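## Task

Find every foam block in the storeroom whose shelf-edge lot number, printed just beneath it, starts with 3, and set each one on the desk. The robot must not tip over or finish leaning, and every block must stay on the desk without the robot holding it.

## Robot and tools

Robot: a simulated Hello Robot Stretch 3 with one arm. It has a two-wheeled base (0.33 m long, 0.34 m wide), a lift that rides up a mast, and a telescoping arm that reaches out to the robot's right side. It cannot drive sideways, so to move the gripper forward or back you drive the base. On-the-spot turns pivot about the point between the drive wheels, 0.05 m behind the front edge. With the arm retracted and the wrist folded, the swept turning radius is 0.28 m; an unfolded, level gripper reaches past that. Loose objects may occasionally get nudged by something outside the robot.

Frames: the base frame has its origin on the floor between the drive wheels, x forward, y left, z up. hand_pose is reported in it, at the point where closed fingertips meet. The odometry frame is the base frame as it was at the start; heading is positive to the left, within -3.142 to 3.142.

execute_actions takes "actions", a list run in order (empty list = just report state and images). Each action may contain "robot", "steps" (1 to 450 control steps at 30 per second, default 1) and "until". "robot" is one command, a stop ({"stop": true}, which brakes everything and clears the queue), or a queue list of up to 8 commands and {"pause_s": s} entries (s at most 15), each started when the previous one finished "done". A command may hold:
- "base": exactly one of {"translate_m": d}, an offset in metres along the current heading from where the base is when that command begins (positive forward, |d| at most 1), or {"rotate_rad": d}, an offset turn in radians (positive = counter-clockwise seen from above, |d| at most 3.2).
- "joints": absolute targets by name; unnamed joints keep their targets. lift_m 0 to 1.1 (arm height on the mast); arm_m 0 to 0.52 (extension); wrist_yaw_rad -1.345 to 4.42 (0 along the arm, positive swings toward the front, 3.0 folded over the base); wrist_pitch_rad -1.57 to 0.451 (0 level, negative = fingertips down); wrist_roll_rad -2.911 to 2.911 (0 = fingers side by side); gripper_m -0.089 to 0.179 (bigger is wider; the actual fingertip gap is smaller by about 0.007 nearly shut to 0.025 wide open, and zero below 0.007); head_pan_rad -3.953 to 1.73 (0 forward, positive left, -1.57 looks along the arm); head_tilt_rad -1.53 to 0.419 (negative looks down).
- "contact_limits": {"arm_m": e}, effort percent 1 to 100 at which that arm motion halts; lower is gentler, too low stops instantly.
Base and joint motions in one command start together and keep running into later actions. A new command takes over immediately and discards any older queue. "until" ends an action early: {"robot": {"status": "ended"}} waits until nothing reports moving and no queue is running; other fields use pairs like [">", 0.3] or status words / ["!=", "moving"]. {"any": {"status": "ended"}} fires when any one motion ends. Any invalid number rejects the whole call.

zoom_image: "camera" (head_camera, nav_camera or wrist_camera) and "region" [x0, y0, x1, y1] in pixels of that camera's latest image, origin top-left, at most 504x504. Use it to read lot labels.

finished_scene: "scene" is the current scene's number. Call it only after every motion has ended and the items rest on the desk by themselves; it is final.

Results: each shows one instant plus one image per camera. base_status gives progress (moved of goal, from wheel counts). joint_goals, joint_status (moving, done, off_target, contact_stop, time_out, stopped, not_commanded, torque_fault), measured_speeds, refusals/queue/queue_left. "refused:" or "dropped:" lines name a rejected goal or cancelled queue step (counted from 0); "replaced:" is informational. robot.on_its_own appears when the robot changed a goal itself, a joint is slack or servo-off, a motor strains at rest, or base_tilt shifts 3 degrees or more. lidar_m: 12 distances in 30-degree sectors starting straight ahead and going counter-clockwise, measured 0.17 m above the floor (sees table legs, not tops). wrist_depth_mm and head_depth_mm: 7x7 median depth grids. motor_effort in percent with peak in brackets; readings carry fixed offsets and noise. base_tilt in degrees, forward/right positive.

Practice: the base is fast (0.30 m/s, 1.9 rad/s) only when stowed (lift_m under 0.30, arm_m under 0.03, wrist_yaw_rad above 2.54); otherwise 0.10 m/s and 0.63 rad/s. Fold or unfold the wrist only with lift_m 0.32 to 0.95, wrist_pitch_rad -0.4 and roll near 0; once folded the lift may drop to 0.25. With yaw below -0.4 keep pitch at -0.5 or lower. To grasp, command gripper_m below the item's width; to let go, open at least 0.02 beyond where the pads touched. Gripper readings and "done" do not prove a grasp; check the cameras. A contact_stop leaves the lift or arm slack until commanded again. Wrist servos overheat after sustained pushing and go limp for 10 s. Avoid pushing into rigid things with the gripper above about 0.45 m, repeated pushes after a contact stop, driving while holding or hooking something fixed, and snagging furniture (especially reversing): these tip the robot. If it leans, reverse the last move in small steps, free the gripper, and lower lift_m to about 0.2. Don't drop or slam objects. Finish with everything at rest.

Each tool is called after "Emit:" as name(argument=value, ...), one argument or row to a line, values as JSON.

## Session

Emit:
execute_actions(
  actions=[],
)

Scene clock: 0.00 s.
robot.base_odometry: x=+0.000 y=+0.000 heading=+0.000 (m, m, rad; robot's odometry frame)
robot.turned_by_wheels: +0.000 (rad since the last result)
robot.turned_by_imu: +0.000 (rad since the last result)
robot.base_tilt: forward=+0.6 right=-1.5 (deg)
robot.lidar_m: 1.22 1.20 1.57 1.64 1.64 1.29 0.80 0.72 0.73 0.88 1.69 2.07
robot.head_depth_mm: 2038 2736 2769 2749 2639 1569 1816 / 2014 2410 2426 2413 2330 1363 1979 / 1984 2188 2194 2177 2104 1313 1760 / 1899 1973 1985 1973 1962 1329 1049 / 1767 1812 1808 1822 1811 1332 924 / 1663 1663 1669 1666 1659 1357 971 / 1539 1548 1529 1543 1538 1376 1525
robot.base_status: not_commanded
robot.joint_positions: lift_m=+0.388 arm_m=+0.001 wrist_yaw_rad=+2.881 wrist_pitch_rad=-0.310 wrist_roll_rad=-0.020 gripper_m=+0.037 head_pan_rad=+0.009 head_tilt_rad=-0.001
robot.joint_goals: lift_m=+0.388 arm_m=+0.001 wrist_yaw_rad=+2.881 wrist_pitch_rad=-0.310 wrist_roll_rad=-0.020 gripper_m=+0.037 head_pan_rad=+0.009 head_tilt_rad=-0.001
robot.joint_status: lift_m=not_commanded arm_m=not_commanded wrist_yaw_rad=not_commanded wrist_pitch_rad=not_commanded wrist_roll_rad=not_commanded gripper_m=not_commanded head_pan_rad=not_commanded head_tilt_rad=not_commanded
robot.measured_speeds: translate_m=+0.000 rotate_rad=+0.000 lift_m=+0.000 arm_m=+0.000 wrist_yaw_rad=+0.000 wrist_pitch_rad=+0.000 wrist_roll_rad=+0.000 head_pan_rad=+0.000 head_tilt_rad=+0.000
robot: refusals=0 queue=idle queue_left=0
robot.motor_effort: left_wheel=+0 right_wheel=+1 lift_m=+38 arm_m=+0 wrist_yaw_rad=-1 wrist_pitch_rad=+7 wrist_roll_rad=+0 gripper_m=-1 head_pan_rad=+0 head_tilt_rad=+2 (%)
robot.hand_pose: x=+0.0397 y=+0.0828 z=+0.4258 quat_wxyz=(+0.199, +0.700, +0.020, +0.686) (m; robot's base frame)
robot.wrist_depth_mm: - - - - - - - / - - - - - - - / - - - - - - - / - - - - - - - / 871 - 922 882 961 891 932 / 717 - 751 739 769 728 744 / 603 - 596 606 594 617 617
pictures: head_camera (sideways: a quarter turn clockwise sets it upright), nav_camera (sideways: a quarter turn counterclockwise sets it upright), wrist_camera
Images, in order (width x height): head_camera 896x504, nav_camera 672x504, wrist_camera 644x364.

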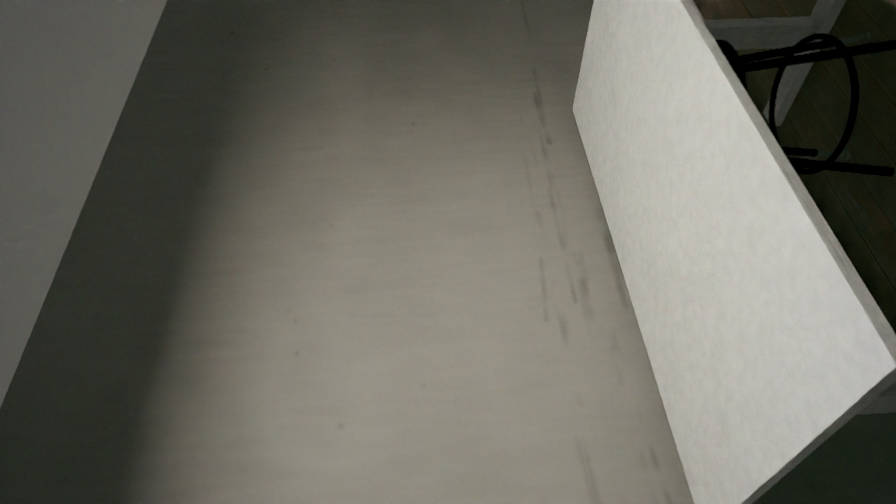

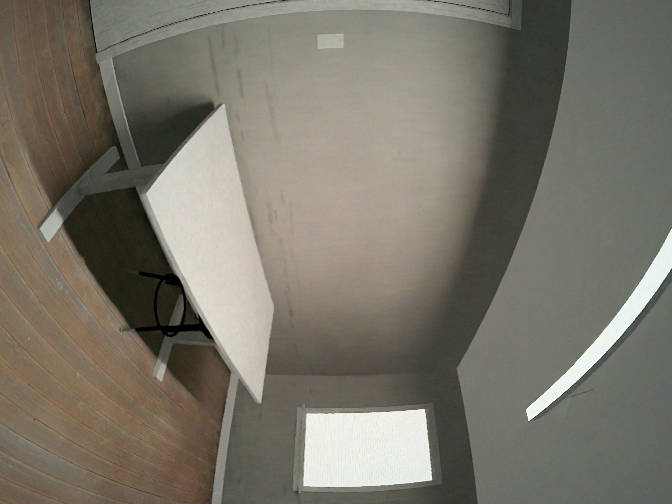

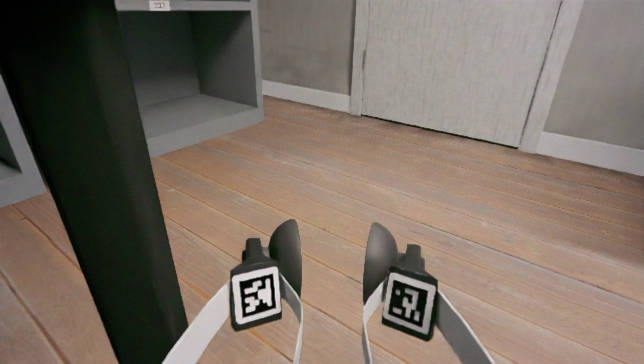

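Emit:
execute_actions(
  actions=[
    {"robot": {"joints": {"lift_m": 0.285, "wrist_pitch_rad": -0.4, "wrist_yaw_rad": 3.0, "head_pan_rad": -0.14, "head_tilt_rad": -0.35}}, "steps": 100, "until": {"robot": {"lift_m": ["<", 0.297]}}},
    {"robot": {"base": {"rotate_rad": 2.29}}, "steps": 200, "until": {"robot": {"status": "ended"}}},
  ],
)

Scene clock: 14.97 s.
robot.base_odometry: x=+0.000 y=+0.000 heading=+2.290 (m, m, rad; robot's odometry frame)
robot.turned_by_wheels: +2.290 (rad since the last result)
robot.turned_by_imu: +2.222 (rad since the last result)
robot.base_tilt: forward=+0.4 right=-1.4 (deg)
robot.lidar_m: 1.20 1.05 0.75 0.72 0.74 1.00 3.11 1.55 1.20 1.55 1.62 1.64
robot.head_depth_mm: 1422 1564 1631 1783 1833 1617 1353 / 1407 1540 1597 1755 1851 1589 1368 / 1087 1473 1237 1707 1483 1544 1370 / 1025 1178 1222 1562 1505 1572 1389 / 1355 1462 1537 1695 1523 1644 1382 / 1339 1444 1527 1683 1490 1642 1402 / 1322 1438 1501 1639 1480 1663 1409
robot.base_status: done (rotate_rad +2.2899 of +2.2900)
robot.joint_positions: lift_m=+0.286 arm_m=+0.001 wrist_yaw_rad=+2.997 wrist_pitch_rad=-0.416 wrist_roll_rad=-0.020 gripper_m=+0.037 head_pan_rad=-0.133 head_tilt_rad=-0.346
robot.joint_goals: lift_m=+0.285 arm_m=+0.001 wrist_yaw_rad=+3.000 wrist_pitch_rad=-0.400 wrist_roll_rad=-0.020 gripper_m=+0.037 head_pan_rad=-0.140 head_tilt_rad=-0.350
robot.joint_status: lift_m=done arm_m=not_commanded wrist_yaw_rad=done wrist_pitch_rad=done wrist_roll_rad=not_commanded gripper_m=not_commanded head_pan_rad=done head_tilt_rad=done
robot.measured_speeds: translate_m=+0.000 rotate_rad=+0.000 lift_m=+0.000 arm_m=+0.000 wrist_yaw_rad=+0.000 wrist_pitch_rad=+0.000 wrist_roll_rad=+0.000 head_pan_rad=+0.000 head_tilt_rad=+0.000
robot: refusals=0 queue=done queue_left=0
robot.motor_effort: left_wheel=-1(6) right_wheel=+2(12) lift_m=+14(42) arm_m=-1(0) wrist_yaw_rad=+3(4) wrist_pitch_rad=+6(8) wrist_roll_rad=+0(0) gripper_m=+0(0) head_pan_rad=-3(15) head_tilt_rad=-1(20) (%)
robot.hand_pose: x=+0.0111 y=+0.0764 z=+0.2991 quat_wxyz=(+0.195, +0.694, +0.098, +0.687) (m; robot's base frame)
robot.wrist_depth_mm: 645 - 679 720 729 761 783 / 707 - 753 751 787 826 862 / 756 785 781 845 860 908 923 / 758 741 753 761 782 776 776 / 606 606 642 600 646 631 641 / 508 510 - 535 540 535 520 / 457 - - - 434 450 458
pictures: head_camera (sideways: a quarter turn clockwise sets it upright), nav_camera (sideways: a quarter turn counterclockwise sets it upright), wrist_camera
Images, in order (width x height): head_camera 896x504, nav_camera 672x504, wrist_camera 644x364.

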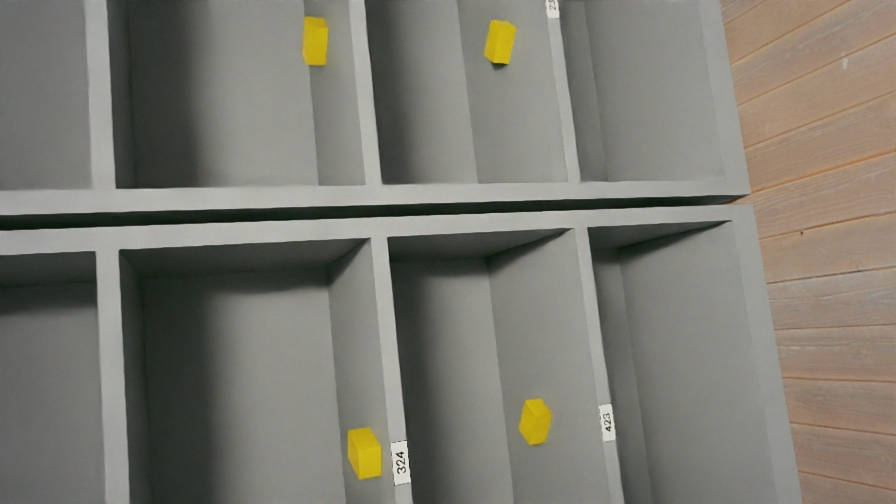

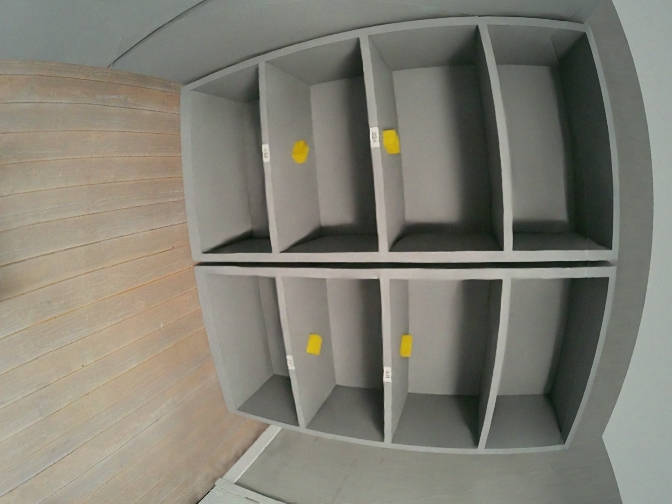

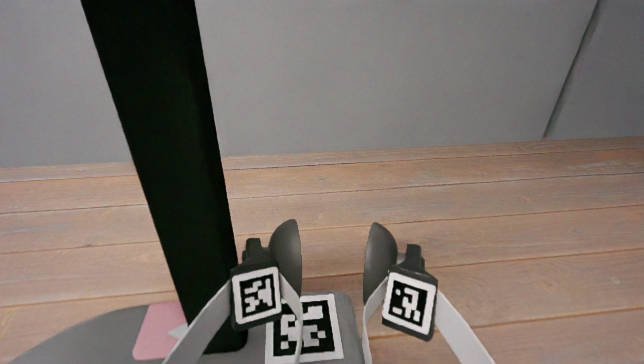

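Emit:
zoom_image(
  camera="nav_camera",
  region=[370, 355, 410, 395],
)

Emit:
zoom_image(
  camera="head_camera",
  region=[330, 410, 430, 500],
)

Emit:
zoom_image(
  camera="head_camera",
  region=[520, 0, 580, 40],
)

Region (370, 355, 410, 395) of nav_camera's 672x504 image, scaled by 12.600, with more detail than that image has.

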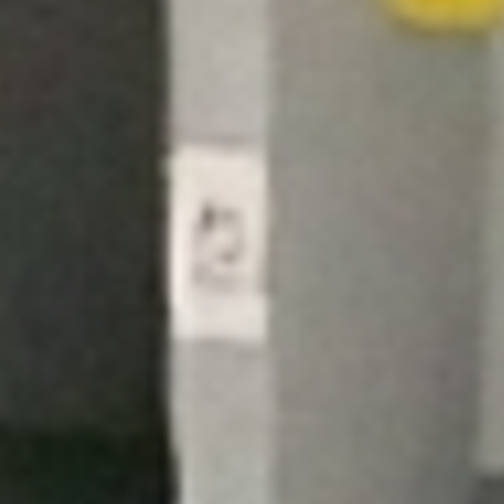

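Region (330, 410, 430, 500) of head_camera's 896x504 image, scaled by 5.040, with more detail than that image has; it fills the top 454 rows of this view, and the rest is white.

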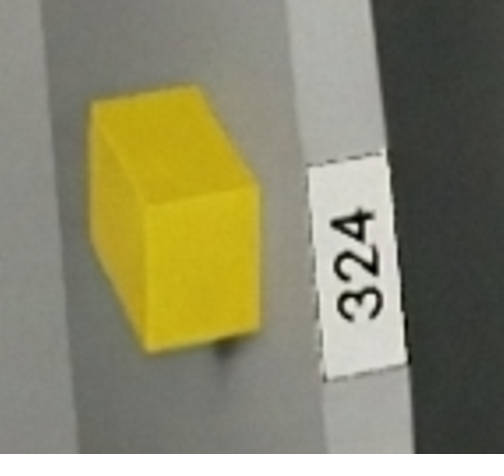

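Region (520, 0, 580, 40) of head_camera's 896x504 image, scaled by 8.400, with more detail than that image has.

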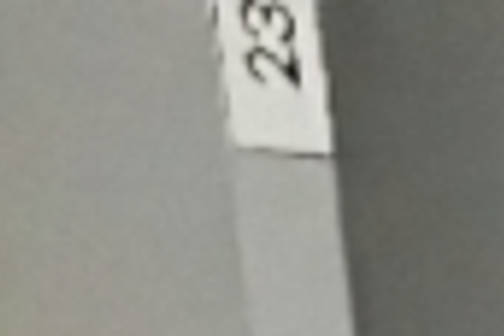

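Emit:
execute_actions(
  actions=[
    {"robot": {"base": {"rotate_rad": 0.487}, "joints": {"head_pan_rad": -1.1}}, "steps": 200, "until": {"robot": {"base_status": ["!=", "moving"]}}},
    {"robot": {"base": {"translate_m": 0.715}}, "steps": 200, "until": {"robot": {"translate_m": [">", 0.1]}}},
  ],
)

Emit:
execute_actions(
  actions=[
    {"steps": 200, "until": {"robot": {"translate_m": [">", 0.42]}}},
    {"robot": {"joints": {"lift_m": 0.975, "head_pan_rad": -1.65, "head_tilt_rad": -0.45}}, "steps": 200, "until": {"robot": {"lift_m": [">", 0.33]}}},
    {"robot": {"joints": {"wrist_yaw_rad": -0.31, "wrist_roll_rad": 0.0}}, "steps": 200, "until": {"robot": {"base_status": ["!=", "moving"]}}},
    {"robot": {"base": {"rotate_rad": 1.13}}, "steps": 200, "until": {"robot": {"wrist_yaw_rad": ["<", 1.5]}}},
    {"robot": {"joints": {"wrist_pitch_rad": -0.2, "gripper_m": 0.179}}, "steps": 200, "until": {"robot": {"lift_m": [">", 0.9], "base_status": ["!=", "moving"]}}},
    {"robot": {"joints": {"arm_m": 0.15}, "contact_limits": {"arm_m": 20}}, "steps": 200, "until": {"robot": {"status": "ended"}}},
  ],
)

Scene clock: 39.40 s.
robot.base_odometry: x=-0.101 y=+0.038 heading=+2.777 (m, m, rad; robot's odometry frame)
robot.turned_by_wheels: +0.487 (rad since the last result)
robot.turned_by_imu: +0.474 (rad since the last result)
robot.base_tilt: forward=-0.6 right=-1.5 (deg)
robot.lidar_m: 1.02 0.71 0.67 0.69 0.90 2.14 1.66 1.29 1.60 1.65 1.61 1.12
robot.head_depth_mm: 1665 1756 1883 2022 2085 1696 1358 / 1366 1474 1597 2073 2046 1712 1364 / 1466 1592 1655 1807 1955 1697 1374 / 1583 1706 1742 1888 1916 1661 1378 / 1480 1592 1613 1790 1593 1641 1391 / 1403 1487 1557 1675 1392 1461 1375 / 1316 1376 1112 1101 1211 1472 1368
robot.base_status: moving (translate_m +0.1078 of +0.7150)
robot.joint_positions: lift_m=+0.286 arm_m=+0.001 wrist_yaw_rad=+2.998 wrist_pitch_rad=-0.416 wrist_roll_rad=-0.020 gripper_m=+0.037 head_pan_rad=-1.093 head_tilt_rad=-0.346
robot.joint_goals: lift_m=+0.285 arm_m=+0.001 wrist_yaw_rad=+3.000 wrist_pitch_rad=-0.400 wrist_roll_rad=-0.020 gripper_m=+0.037 head_pan_rad=-1.100 head_tilt_rad=-0.350
robot.joint_status: lift_m=done arm_m=not_commanded wrist_yaw_rad=done wrist_pitch_rad=done wrist_roll_rad=not_commanded gripper_m=not_commanded head_pan_rad=done head_tilt_rad=done
robot.measured_speeds: translate_m=+0.249 rotate_rad=+0.000 lift_m=+0.000 arm_m=+0.000 wrist_yaw_rad=+0.000 wrist_pitch_rad=+0.000 wrist_roll_rad=+0.000 head_pan_rad=+0.000 head_tilt_rad=+0.000
robot: refusals=0 queue=running queue_left=0
robot.motor_effort: left_wheel=+3(7) right_wheel=+8(8) lift_m=+14(14) arm_m=-1(1) wrist_yaw_rad=+2(3) wrist_pitch_rad=+6(6) wrist_roll_rad=+0(0) gripper_m=-1(0) head_pan_rad=-4(39) head_tilt_rad=-1(2) (%)
robot.hand_pose: x=+0.0110 y=+0.0764 z=+0.2991 quat_wxyz=(+0.195, +0.694, +0.098, +0.687) (m; robot's base frame)
robot.wrist_depth_mm: 950 - 765 687 645 593 554 / - - 852 755 692 634 576 / 968 948 908 818 730 687 625 / 725 750 765 759 749 732 660 / 607 616 635 608 636 628 629 / 504 521 - 537 528 518 520 / 446 - - - 437 445 453
pictures: head_camera (sideways: a quarter turn clockwise sets it upright), nav_camera (sideways: a quarter turn counterclockwise sets it upright), wrist_camera
Images, in order (width x height): head_camera 896x504, nav_camera 672x504, wrist_camera 644x364.

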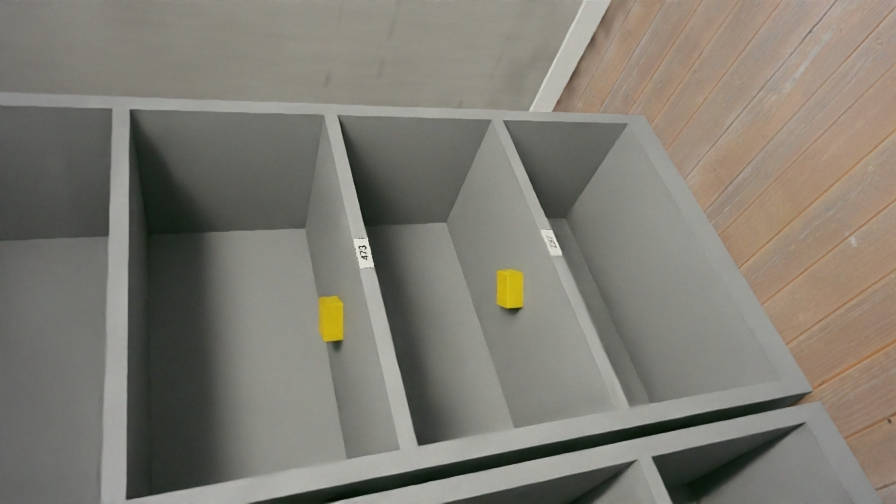

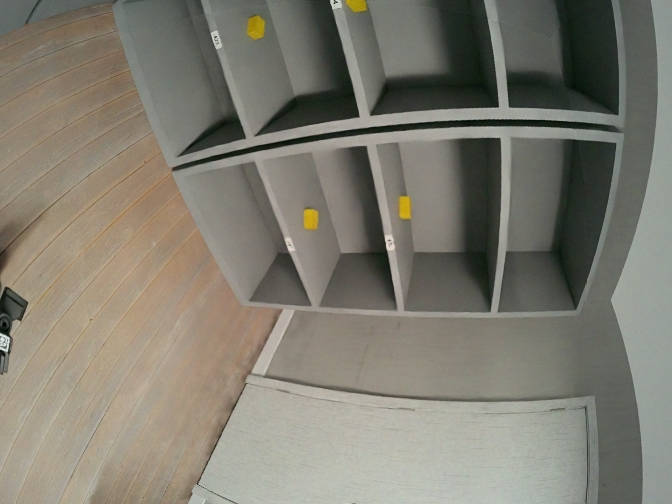

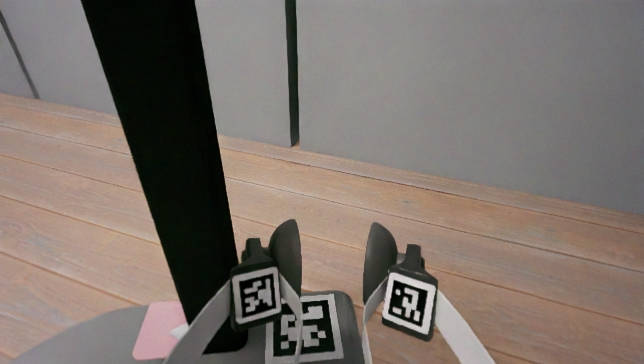

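Scene clock: 48.57 s.
robot.base_odometry: x=-0.668 y=+0.255 heading=-2.376 (m, m, rad; robot's odometry frame)
robot.turned_by_wheels: +1.130 (rad since the last result)
robot.turned_by_imu: +1.107 (rad since the last result)
robot.base_tilt: forward=+0.4 right=-1.4 (deg)
robot.lidar_m: 0.40 0.42 0.58 1.67 2.26 1.82 1.88 0.77 0.75 1.01 0.57 0.42
robot.head_depth_mm: 834 911 961 - 1090 900 1160 / 830 901 963 - - 882 1169 / 826 898 965 - - 912 1148 / 821 897 958 750 1172 921 1154 / 817 889 952 669 1146 932 1168 / 813 882 954 679 1158 939 1098 / 808 878 942 689 963 889 841
robot.base_status: done (rotate_rad +1.1299 of +1.1300)
robot.joint_positions: lift_m=+0.974 arm_m=+0.150 wrist_yaw_rad=-0.308 wrist_pitch_rad=-0.220 wrist_roll_rad=-0.005 gripper_m=+0.179 head_pan_rad=-1.643 head_tilt_rad=-0.444
robot.joint_goals: lift_m=+0.975 arm_m=+0.150 wrist_yaw_rad=-0.310 wrist_pitch_rad=-0.200 wrist_roll_rad=+0.000 gripper_m=+0.179 head_pan_rad=-1.650 head_tilt_rad=-0.450
robot.joint_status: lift_m=done arm_m=done wrist_yaw_rad=done wrist_pitch_rad=done wrist_roll_rad=done gripper_m=done head_pan_rad=done head_tilt_rad=done
robot.measured_speeds: translate_m=+0.000 rotate_rad=+0.000 lift_m=+0.000 arm_m=+0.000 wrist_yaw_rad=+0.000 wrist_pitch_rad=+0.000 wrist_roll_rad=+0.000 head_pan_rad=+0.000 head_tilt_rad=+0.000
robot: refusals=0 queue=done queue_left=0
robot.motor_effort: left_wheel=-1(5) right_wheel=+3(7) lift_m=+61(66) arm_m=+4(4) wrist_yaw_rad=-3(5) wrist_pitch_rad=+8(9) wrist_roll_rad=+2(2) gripper_m=+0(84) head_pan_rad=-3(29) head_tilt_rad=-2(12) (%)
robot.contact_limits: arm_m 20 (drawing in: default 26, maximum 43; extending or still: default 36, maximum 59)
robot.hand_pose: x=-0.0957 y=-0.5279 z=+1.0335 quat_wxyz=(+0.685, -0.030, -0.704, -0.185) (m; robot's base frame)
robot.wrist_depth_mm: 496 513 541 586 628 566 431 / 499 529 566 614 658 582 429 / 526 543 566 572 572 538 446 / 348 351 311 275 356 358 363 / 257 270 259 258 260 265 269 / 210 203 204 210 225 243 412 / - 183 199 696 751 647 -
pictures: head_camera (sideways: a quarter turn clockwise sets it upright), nav_camera (sideways: a quarter turn counterclockwise sets it upright), wrist_camera
Images, in order (width x height): head_camera 896x504, nav_camera 672x504, wrist_camera 644x364.

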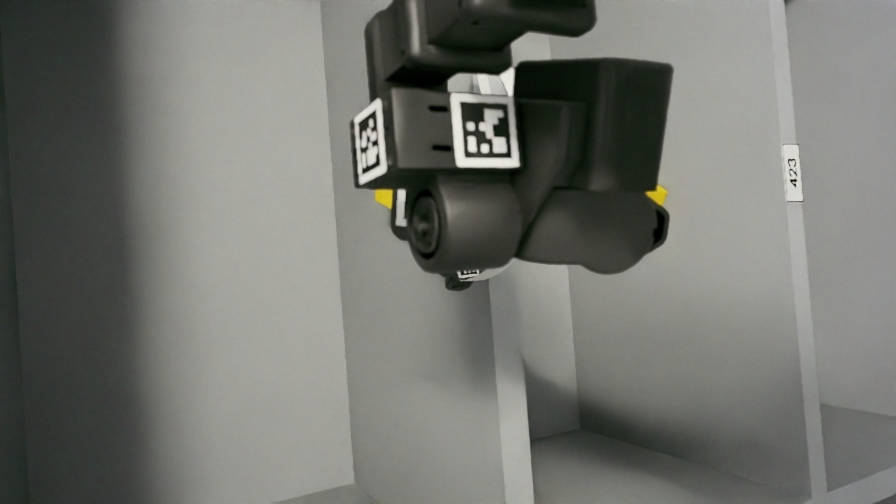

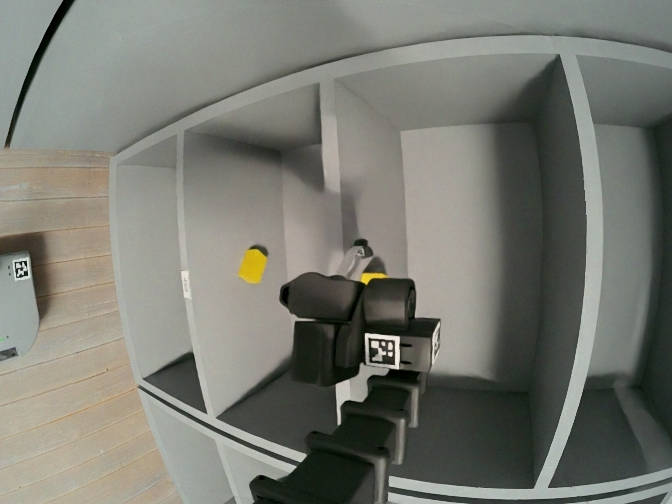

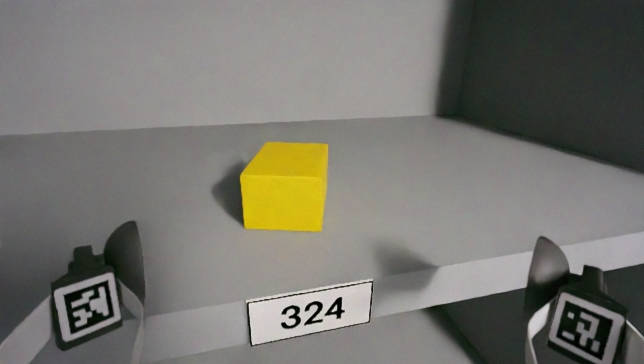

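Emit:
execute_actions(
  actions=[
    {"robot": {"base": {"translate_m": -0.005}, "joints": {"lift_m": 0.958, "arm_m": 0.297}, "contact_limits": {"arm_m": 20}}, "steps": 450, "until": {"robot": {"status": "ended"}}},
  ],
)

Scene clock: 63.37 s.
robot.base_odometry: x=-0.664 y=+0.259 heading=-2.376 (m, m, rad; robot's odometry frame)
robot.turned_by_wheels: +0.000 (rad since the last result)
robot.turned_by_imu: +0.000 (rad since the last result)
robot.base_tilt: forward=+0.5 right=-1.4 (deg)
robot.lidar_m: 0.41 0.43 0.59 1.70 2.25 1.81 1.87 0.79 0.74 1.01 0.57 0.42
robot.head_depth_mm: 836 915 965 - 1114 902 1160 / 830 907 965 609 1149 912 1160 / 829 895 960 - 1170 916 1148 / 822 892 965 - 1159 926 1159 / 816 890 952 668 1149 928 1160 / 814 885 953 679 1157 940 1115 / 809 883 950 690 975 900 851
robot.base_status: done (translate_m -0.0050 of -0.0050)
robot.joint_positions: lift_m=+0.959 arm_m=+0.297 wrist_yaw_rad=-0.308 wrist_pitch_rad=-0.220 wrist_roll_rad=-0.005 gripper_m=+0.179 head_pan_rad=-1.643 head_tilt_rad=-0.444
robot.joint_goals: lift_m=+0.958 arm_m=+0.297 wrist_yaw_rad=-0.310 wrist_pitch_rad=-0.200 wrist_roll_rad=+0.000 gripper_m=+0.179 head_pan_rad=-1.650 head_tilt_rad=-0.450
robot.joint_status: lift_m=done arm_m=done wrist_yaw_rad=done wrist_pitch_rad=done wrist_roll_rad=done gripper_m=done head_pan_rad=done head_tilt_rad=done
robot.measured_speeds: translate_m=+0.000 rotate_rad=+0.000 lift_m=+0.000 arm_m=+0.000 wrist_yaw_rad=+0.000 wrist_pitch_rad=+0.000 wrist_roll_rad=+0.000 head_pan_rad=+0.000 head_tilt_rad=+0.000
robot: refusals=0 queue=done queue_left=0
robot.motor_effort: left_wheel=-1(4) right_wheel=+3(3) lift_m=+14(60) arm_m=+4(5) wrist_yaw_rad=-2(2) wrist_pitch_rad=+8(8) wrist_roll_rad=+1(2) gripper_m=+0(1) head_pan_rad=-2(3) head_tilt_rad=-2(2) (%)
robot.contact_limits: arm_m 20 (drawing in: default 26, maximum 43; extending or still: default 36, maximum 59)
robot.hand_pose: x=-0.0957 y=-0.6749 z=+1.0182 quat_wxyz=(+0.685, -0.030, -0.704, -0.185) (m; robot's base frame)
robot.wrist_depth_mm: 369 391 409 444 474 496 425 / 382 402 434 463 496 531 435 / 399 423 451 472 505 516 427 / 305 307 311 319 315 318 323 / 225 239 228 142 208 231 232 / - 178 171 111 117 182 193 / - 147 143 115 115 148 -
pictures: head_camera (sideways: a quarter turn clockwise sets it upright), nav_camera (sideways: a quarter turn counterclockwise sets it upright), wrist_camera
Images, in order (width x height): head_camera 896x504, nav_camera 672x504, wrist_camera 644x364.

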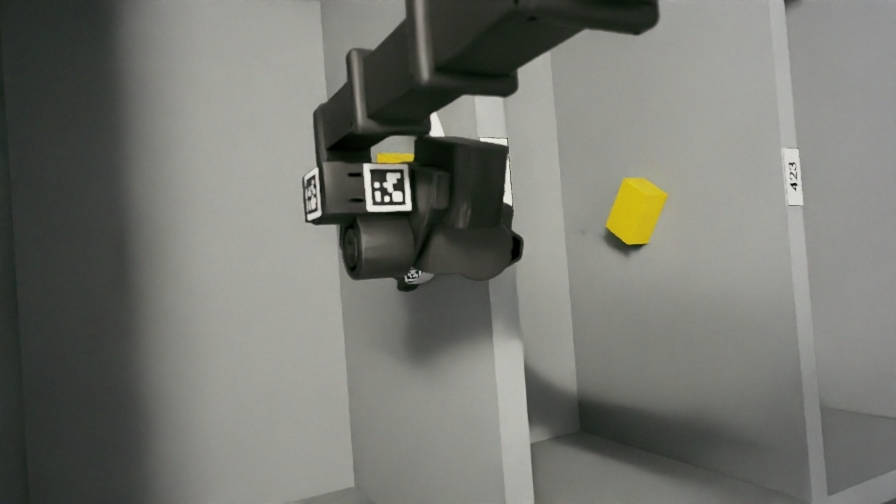

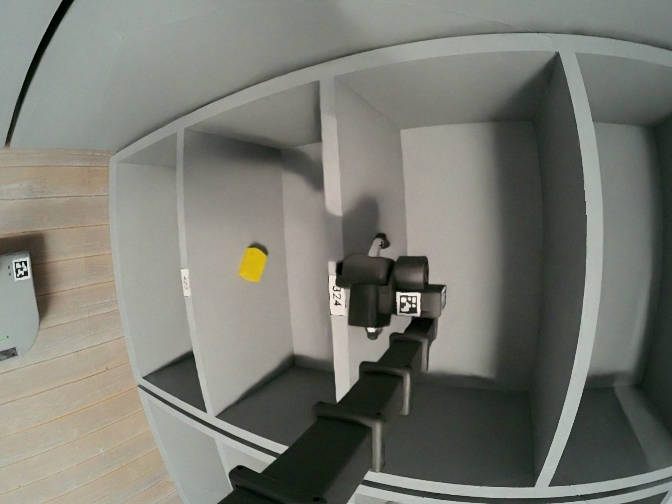

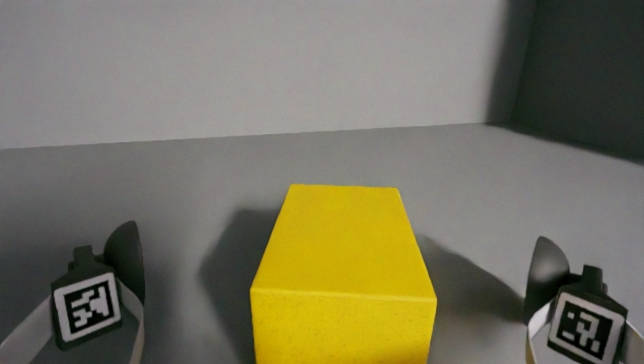

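Well centred. Close and lift.

Emit:
execute_actions(
  actions=[
    {"robot": [{"joints": {"gripper_m": 0.025}}, {"joints": {"lift_m": 0.98}}], "steps": 450, "until": {"robot": {"status": "ended"}}},
  ],
)

Scene clock: 70.23 s.
robot.base_odometry: x=-0.664 y=+0.259 heading=-2.376 (m, m, rad; robot's odometry frame)
robot.turned_by_wheels: +0.000 (rad since the last result)
robot.turned_by_imu: +0.000 (rad since the last result)
robot.base_tilt: forward=+0.6 right=-1.4 (deg)
robot.lidar_m: 0.41 0.43 0.59 1.70 2.26 1.80 1.88 0.79 0.74 1.01 0.57 0.42
robot.head_depth_mm: 836 908 972 - 1113 898 1155 / 829 903 962 612 1162 913 1163 / 826 901 950 602 1164 917 1148 / 819 895 951 599 1163 923 1154 / 816 889 950 671 1156 934 1160 / 810 885 948 679 1159 936 1112 / 807 879 947 690 974 897 855
robot.base_status: done (translate_m -0.0050 of -0.0050)
robot.joint_positions: lift_m=+0.979 arm_m=+0.297 wrist_yaw_rad=-0.309 wrist_pitch_rad=-0.219 wrist_roll_rad=-0.005 gripper_m=+0.029 head_pan_rad=-1.643 head_tilt_rad=-0.444
robot.joint_goals: lift_m=+0.980 arm_m=+0.297 wrist_yaw_rad=-0.310 wrist_pitch_rad=-0.200 wrist_roll_rad=+0.000 gripper_m=+0.028 head_pan_rad=-1.650 head_tilt_rad=-0.450
robot.joint_status: lift_m=done arm_m=done wrist_yaw_rad=done wrist_pitch_rad=done wrist_roll_rad=done gripper_m=done head_pan_rad=done head_tilt_rad=done
robot.measured_speeds: translate_m=+0.000 rotate_rad=+0.000 lift_m=+0.000 arm_m=+0.000 wrist_yaw_rad=+0.000 wrist_pitch_rad=+0.000 wrist_roll_rad=+0.000 head_pan_rad=+0.000 head_tilt_rad=+0.000
robot: refusals=0 queue=done queue_left=0
robot.motor_effort: left_wheel=-1(1) right_wheel=+3(3) lift_m=+61(64) arm_m=+4(4) wrist_yaw_rad=-2(3) wrist_pitch_rad=+8(8) wrist_roll_rad=+2(2) gripper_m=-23(97) head_pan_rad=-3(3) head_tilt_rad=-2(2) (%)
robot.contact_limits: arm_m 20 (drawing in: default 26, maximum 43; extending or still: default 36, maximum 59)
robot.hand_pose: x=-0.0959 y=-0.6749 z=+1.0386 quat_wxyz=(+0.685, -0.031, -0.704, -0.185) (m; robot's base frame)
robot.wrist_depth_mm: 369 386 410 443 473 506 426 / 389 402 439 461 496 537 435 / 400 436 458 480 522 538 441 / 360 364 364 367 369 376 374 / 265 265 285 146 243 271 272 / 208 210 114 113 113 214 213 / 171 171 164 116 115 172 176
pictures: head_camera (sideways: a quarter turn clockwise sets it upright), nav_camera (sideways: a quarter turn counterclockwise sets it upright), wrist_camera
Images, in order (width x height): head_camera 896x504, nav_camera 672x504, wrist_camera 644x364.

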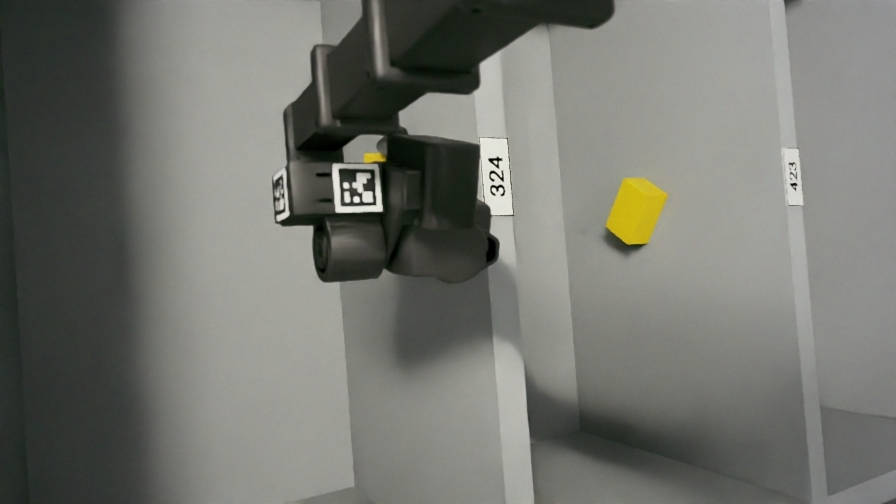

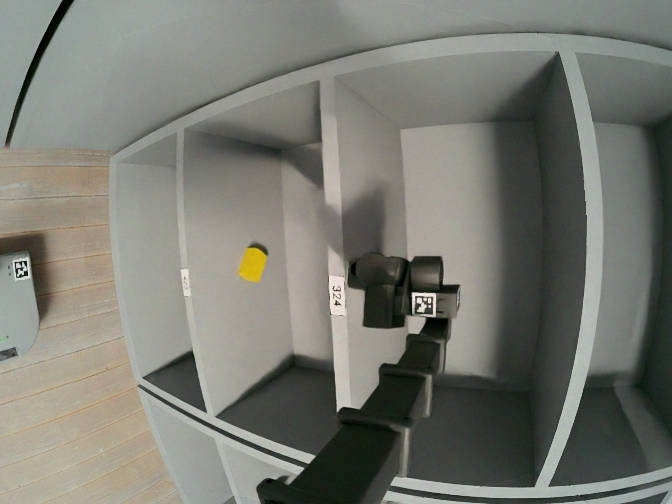

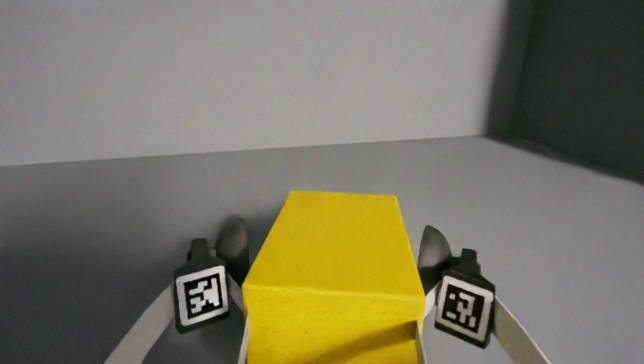

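Emit:
execute_actions(
  actions=[
    {"robot": {"joints": {"arm_m": 0.0, "head_pan_rad": -1.5, "head_tilt_rad": -0.35}}, "steps": 200, "until": {"robot": {"arm_m": ["<", 0.09]}}},
    {"robot": {"base": {"rotate_rad": -0.80}}, "steps": 200, "until": {"robot": {"base_status": ["!=", "moving"]}}},
    {"robot": {"base": {"translate_m": -0.88}, "joints": {"lift_m": 0.74, "wrist_yaw_rad": 0.0}}, "steps": 300, "until": {"robot": {"translate_m": ["<", -0.5]}}},
  ],
)

Emit:
execute_actions(
  actions=[
    {"robot": {"joints": {"arm_m": 0.51, "head_pan_rad": -1.57, "head_tilt_rad": -0.7}}, "steps": 300, "until": {"robot": {"base_status": ["!=", "moving"]}}},
    {"robot": {"base": {"rotate_rad": -1.55}}, "steps": 300, "until": {"robot": {"status": "ended"}}},
  ],
)

Scene clock: 93.53 s.
robot.base_odometry: x=-0.163 y=+0.241 heading=+3.107 (m, m, rad; robot's odometry frame)
robot.turned_by_wheels: -0.800 (rad since the last result)
robot.turned_by_imu: -0.783 (rad since the last result)
robot.base_tilt: forward=+0.1 right=-3.3 (deg)
robot.lidar_m: 0.88 0.76 0.76 0.89 1.55 2.07 1.31 1.52 1.52 1.42 0.92 1.36
robot.head_depth_mm: 1471 1560 1667 1789 1933 1664 1337 / 1545 1652 1819 1968 2043 1681 1352 / 1225 1341 1413 1579 1693 1637 532 / 1348 1512 1544 1738 1544 1611 1368 / 1339 1475 1493 1666 1355 1621 1337 / 1244 1363 1397 1512 1363 1516 1305 / 1168 1258 1323 1094 1377 1071 1145
robot.base_status: moving (translate_m -0.5014 of -0.8800)
robot.joint_positions: lift_m=+0.741 arm_m=+0.001 wrist_yaw_rad=-0.003 wrist_pitch_rad=-0.221 wrist_roll_rad=-0.005 gripper_m=+0.038 head_pan_rad=-1.507 head_tilt_rad=-0.359
robot.joint_goals: lift_m=+0.740 arm_m=+0.000 wrist_yaw_rad=+0.000 wrist_pitch_rad=-0.200 wrist_roll_rad=+0.000 gripper_m=+0.037 head_pan_rad=-1.500 head_tilt_rad=-0.350
robot.joint_status: lift_m=done arm_m=done wrist_yaw_rad=done wrist_pitch_rad=done wrist_roll_rad=done gripper_m=done head_pan_rad=done head_tilt_rad=done
robot.measured_speeds: translate_m=-0.100 rotate_rad=+0.000 lift_m=+0.000 arm_m=+0.000 wrist_yaw_rad=+0.000 wrist_pitch_rad=+0.000 wrist_roll_rad=+0.000 head_pan_rad=+0.000 head_tilt_rad=+0.000
robot: refusals=0 queue=running queue_left=0
robot.on_its_own: gripper_m is held at +0.037, not at your +0.025, by its stall guard, which is not easing now
robot.motor_effort: left_wheel=-1(4) right_wheel=-1(6) lift_m=+15(61) arm_m=-4(4) wrist_yaw_rad=+3(4) wrist_pitch_rad=+8(8) wrist_roll_rad=+2(2) gripper_m=-19(23) head_pan_rad=+3(16) head_tilt_rad=+3(12) (%)
robot.hand_pose: x=-0.0222 y=-0.3910 z=+0.8000 quat_wxyz=(+0.705, +0.077, -0.701, -0.079) (m; robot's base frame)
robot.wrist_depth_mm: 847 956 - - - - 956 / 954 - - - - - - / 932 - - - - - - / 829 942 - - - - - / 648 786 - 147 - - - / 693 - 114 113 113 - - / 969 - 986 116 115 - -
pictures: head_camera (sideways: a quarter turn clockwise sets it upright), nav_camera (sideways: a quarter turn counterclockwise sets it upright), wrist_camera
Images, in order (width x height): head_camera 896x504, nav_camera 672x504, wrist_camera 644x364.

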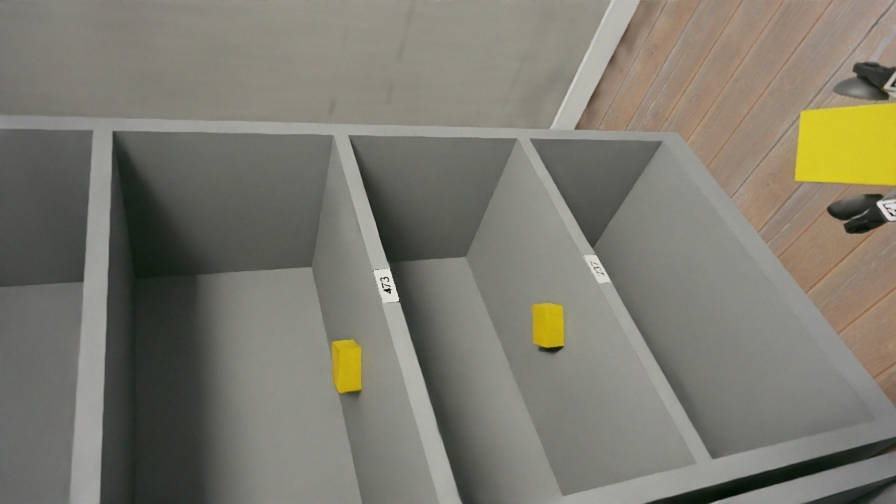

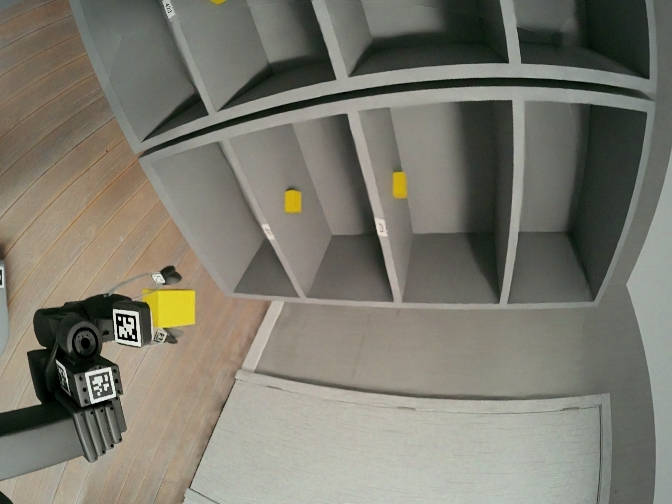

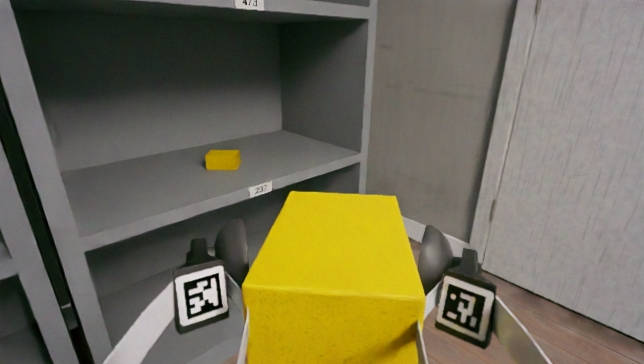

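Scene clock: 101.77 s.
robot.base_odometry: x=+0.215 y=+0.228 heading=+1.557 (m, m, rad; robot's odometry frame)
robot.turned_by_wheels: -1.550 (rad since the last result)
robot.turned_by_imu: -1.513 (rad since the last result)
robot.base_tilt: forward=+0.5 right=-1.4 (deg)
robot.lidar_m: 1.43 1.17 1.17 1.17 1.03 1.03 1.22 2.21 1.41 0.94 1.24 1.24
robot.head_depth_mm: 2022 1493 1149 1879 1614 - 1103 / 1776 1512 1122 1809 1509 1312 1134 / 1593 1545 - 899 1561 1317 1138 / 1447 1521 1128 881 1522 1327 1145 / 1335 1434 1109 1216 1518 1328 1159 / 1231 1348 1139 1726 1615 1352 1164 / 1136 1243 1289 1529 1612 1360 1169
robot.base_status: done (rotate_rad -1.5500 of -1.5500)
robot.joint_positions: lift_m=+0.741 arm_m=+0.510 wrist_yaw_rad=-0.002 wrist_pitch_rad=-0.221 wrist_roll_rad=-0.005 gripper_m=+0.038 head_pan_rad=-1.563 head_tilt_rad=-0.691
robot.joint_goals: lift_m=+0.740 arm_m=+0.510 wrist_yaw_rad=+0.000 wrist_pitch_rad=-0.200 wrist_roll_rad=+0.000 gripper_m=+0.037 head_pan_rad=-1.570 head_tilt_rad=-0.700
robot.joint_status: lift_m=done arm_m=done wrist_yaw_rad=done wrist_pitch_rad=done wrist_roll_rad=done gripper_m=done head_pan_rad=done head_tilt_rad=done
robot.measured_speeds: translate_m=+0.000 rotate_rad=+0.000 lift_m=+0.000 arm_m=+0.000 wrist_yaw_rad=+0.000 wrist_pitch_rad=+0.000 wrist_roll_rad=+0.000 head_pan_rad=+0.000 head_tilt_rad=+0.000
robot: refusals=0 queue=done queue_left=0
robot.on_its_own: gripper_m is held at +0.037, not at your +0.025, by its stall guard, which is not easing now
robot.motor_effort: left_wheel=+0(4) right_wheel=+1(8) lift_m=+15(15) arm_m=+3(3) wrist_yaw_rad=+2(3) wrist_pitch_rad=+8(8) wrist_roll_rad=+2(1) gripper_m=-20(20) head_pan_rad=-3(9) head_tilt_rad=-4(23) (%)
robot.hand_pose: x=-0.0219 y=-0.8995 z=+0.8000 quat_wxyz=(+0.705, +0.078, -0.701, -0.078) (m; robot's base frame)
robot.wrist_depth_mm: 549 604 730 924 - - - / 558 642 789 907 - - - / 574 642 694 708 733 743 728 / 441 441 443 446 443 462 455 / 325 326 344 147 297 332 334 / 254 254 113 112 113 259 262 / 211 211 201 116 115 207 213
pictures: head_camera (sideways: a quarter turn clockwise sets it upright), nav_camera (sideways: a quarter turn counterclockwise sets it upright), wrist_camera
Images, in order (width x height): head_camera 896x504, nav_camera 672x504, wrist_camera 644x364.

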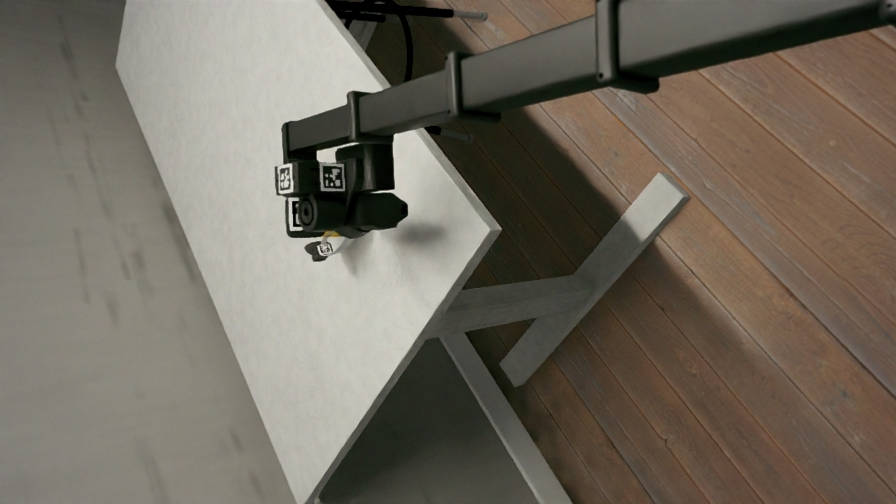

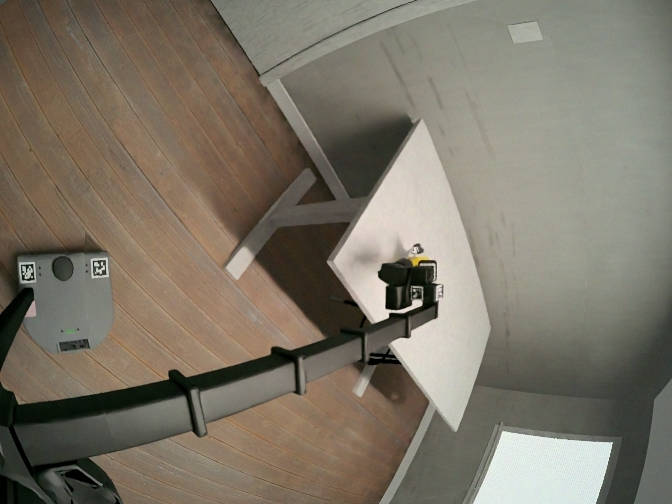

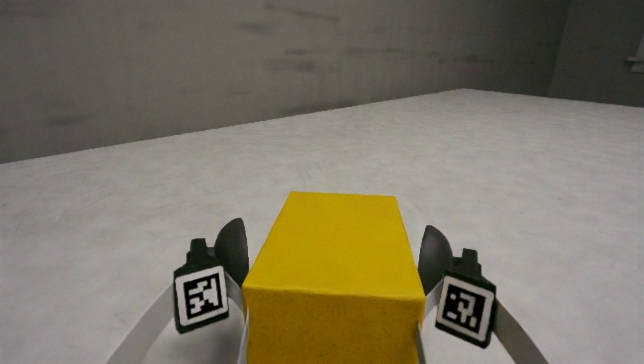

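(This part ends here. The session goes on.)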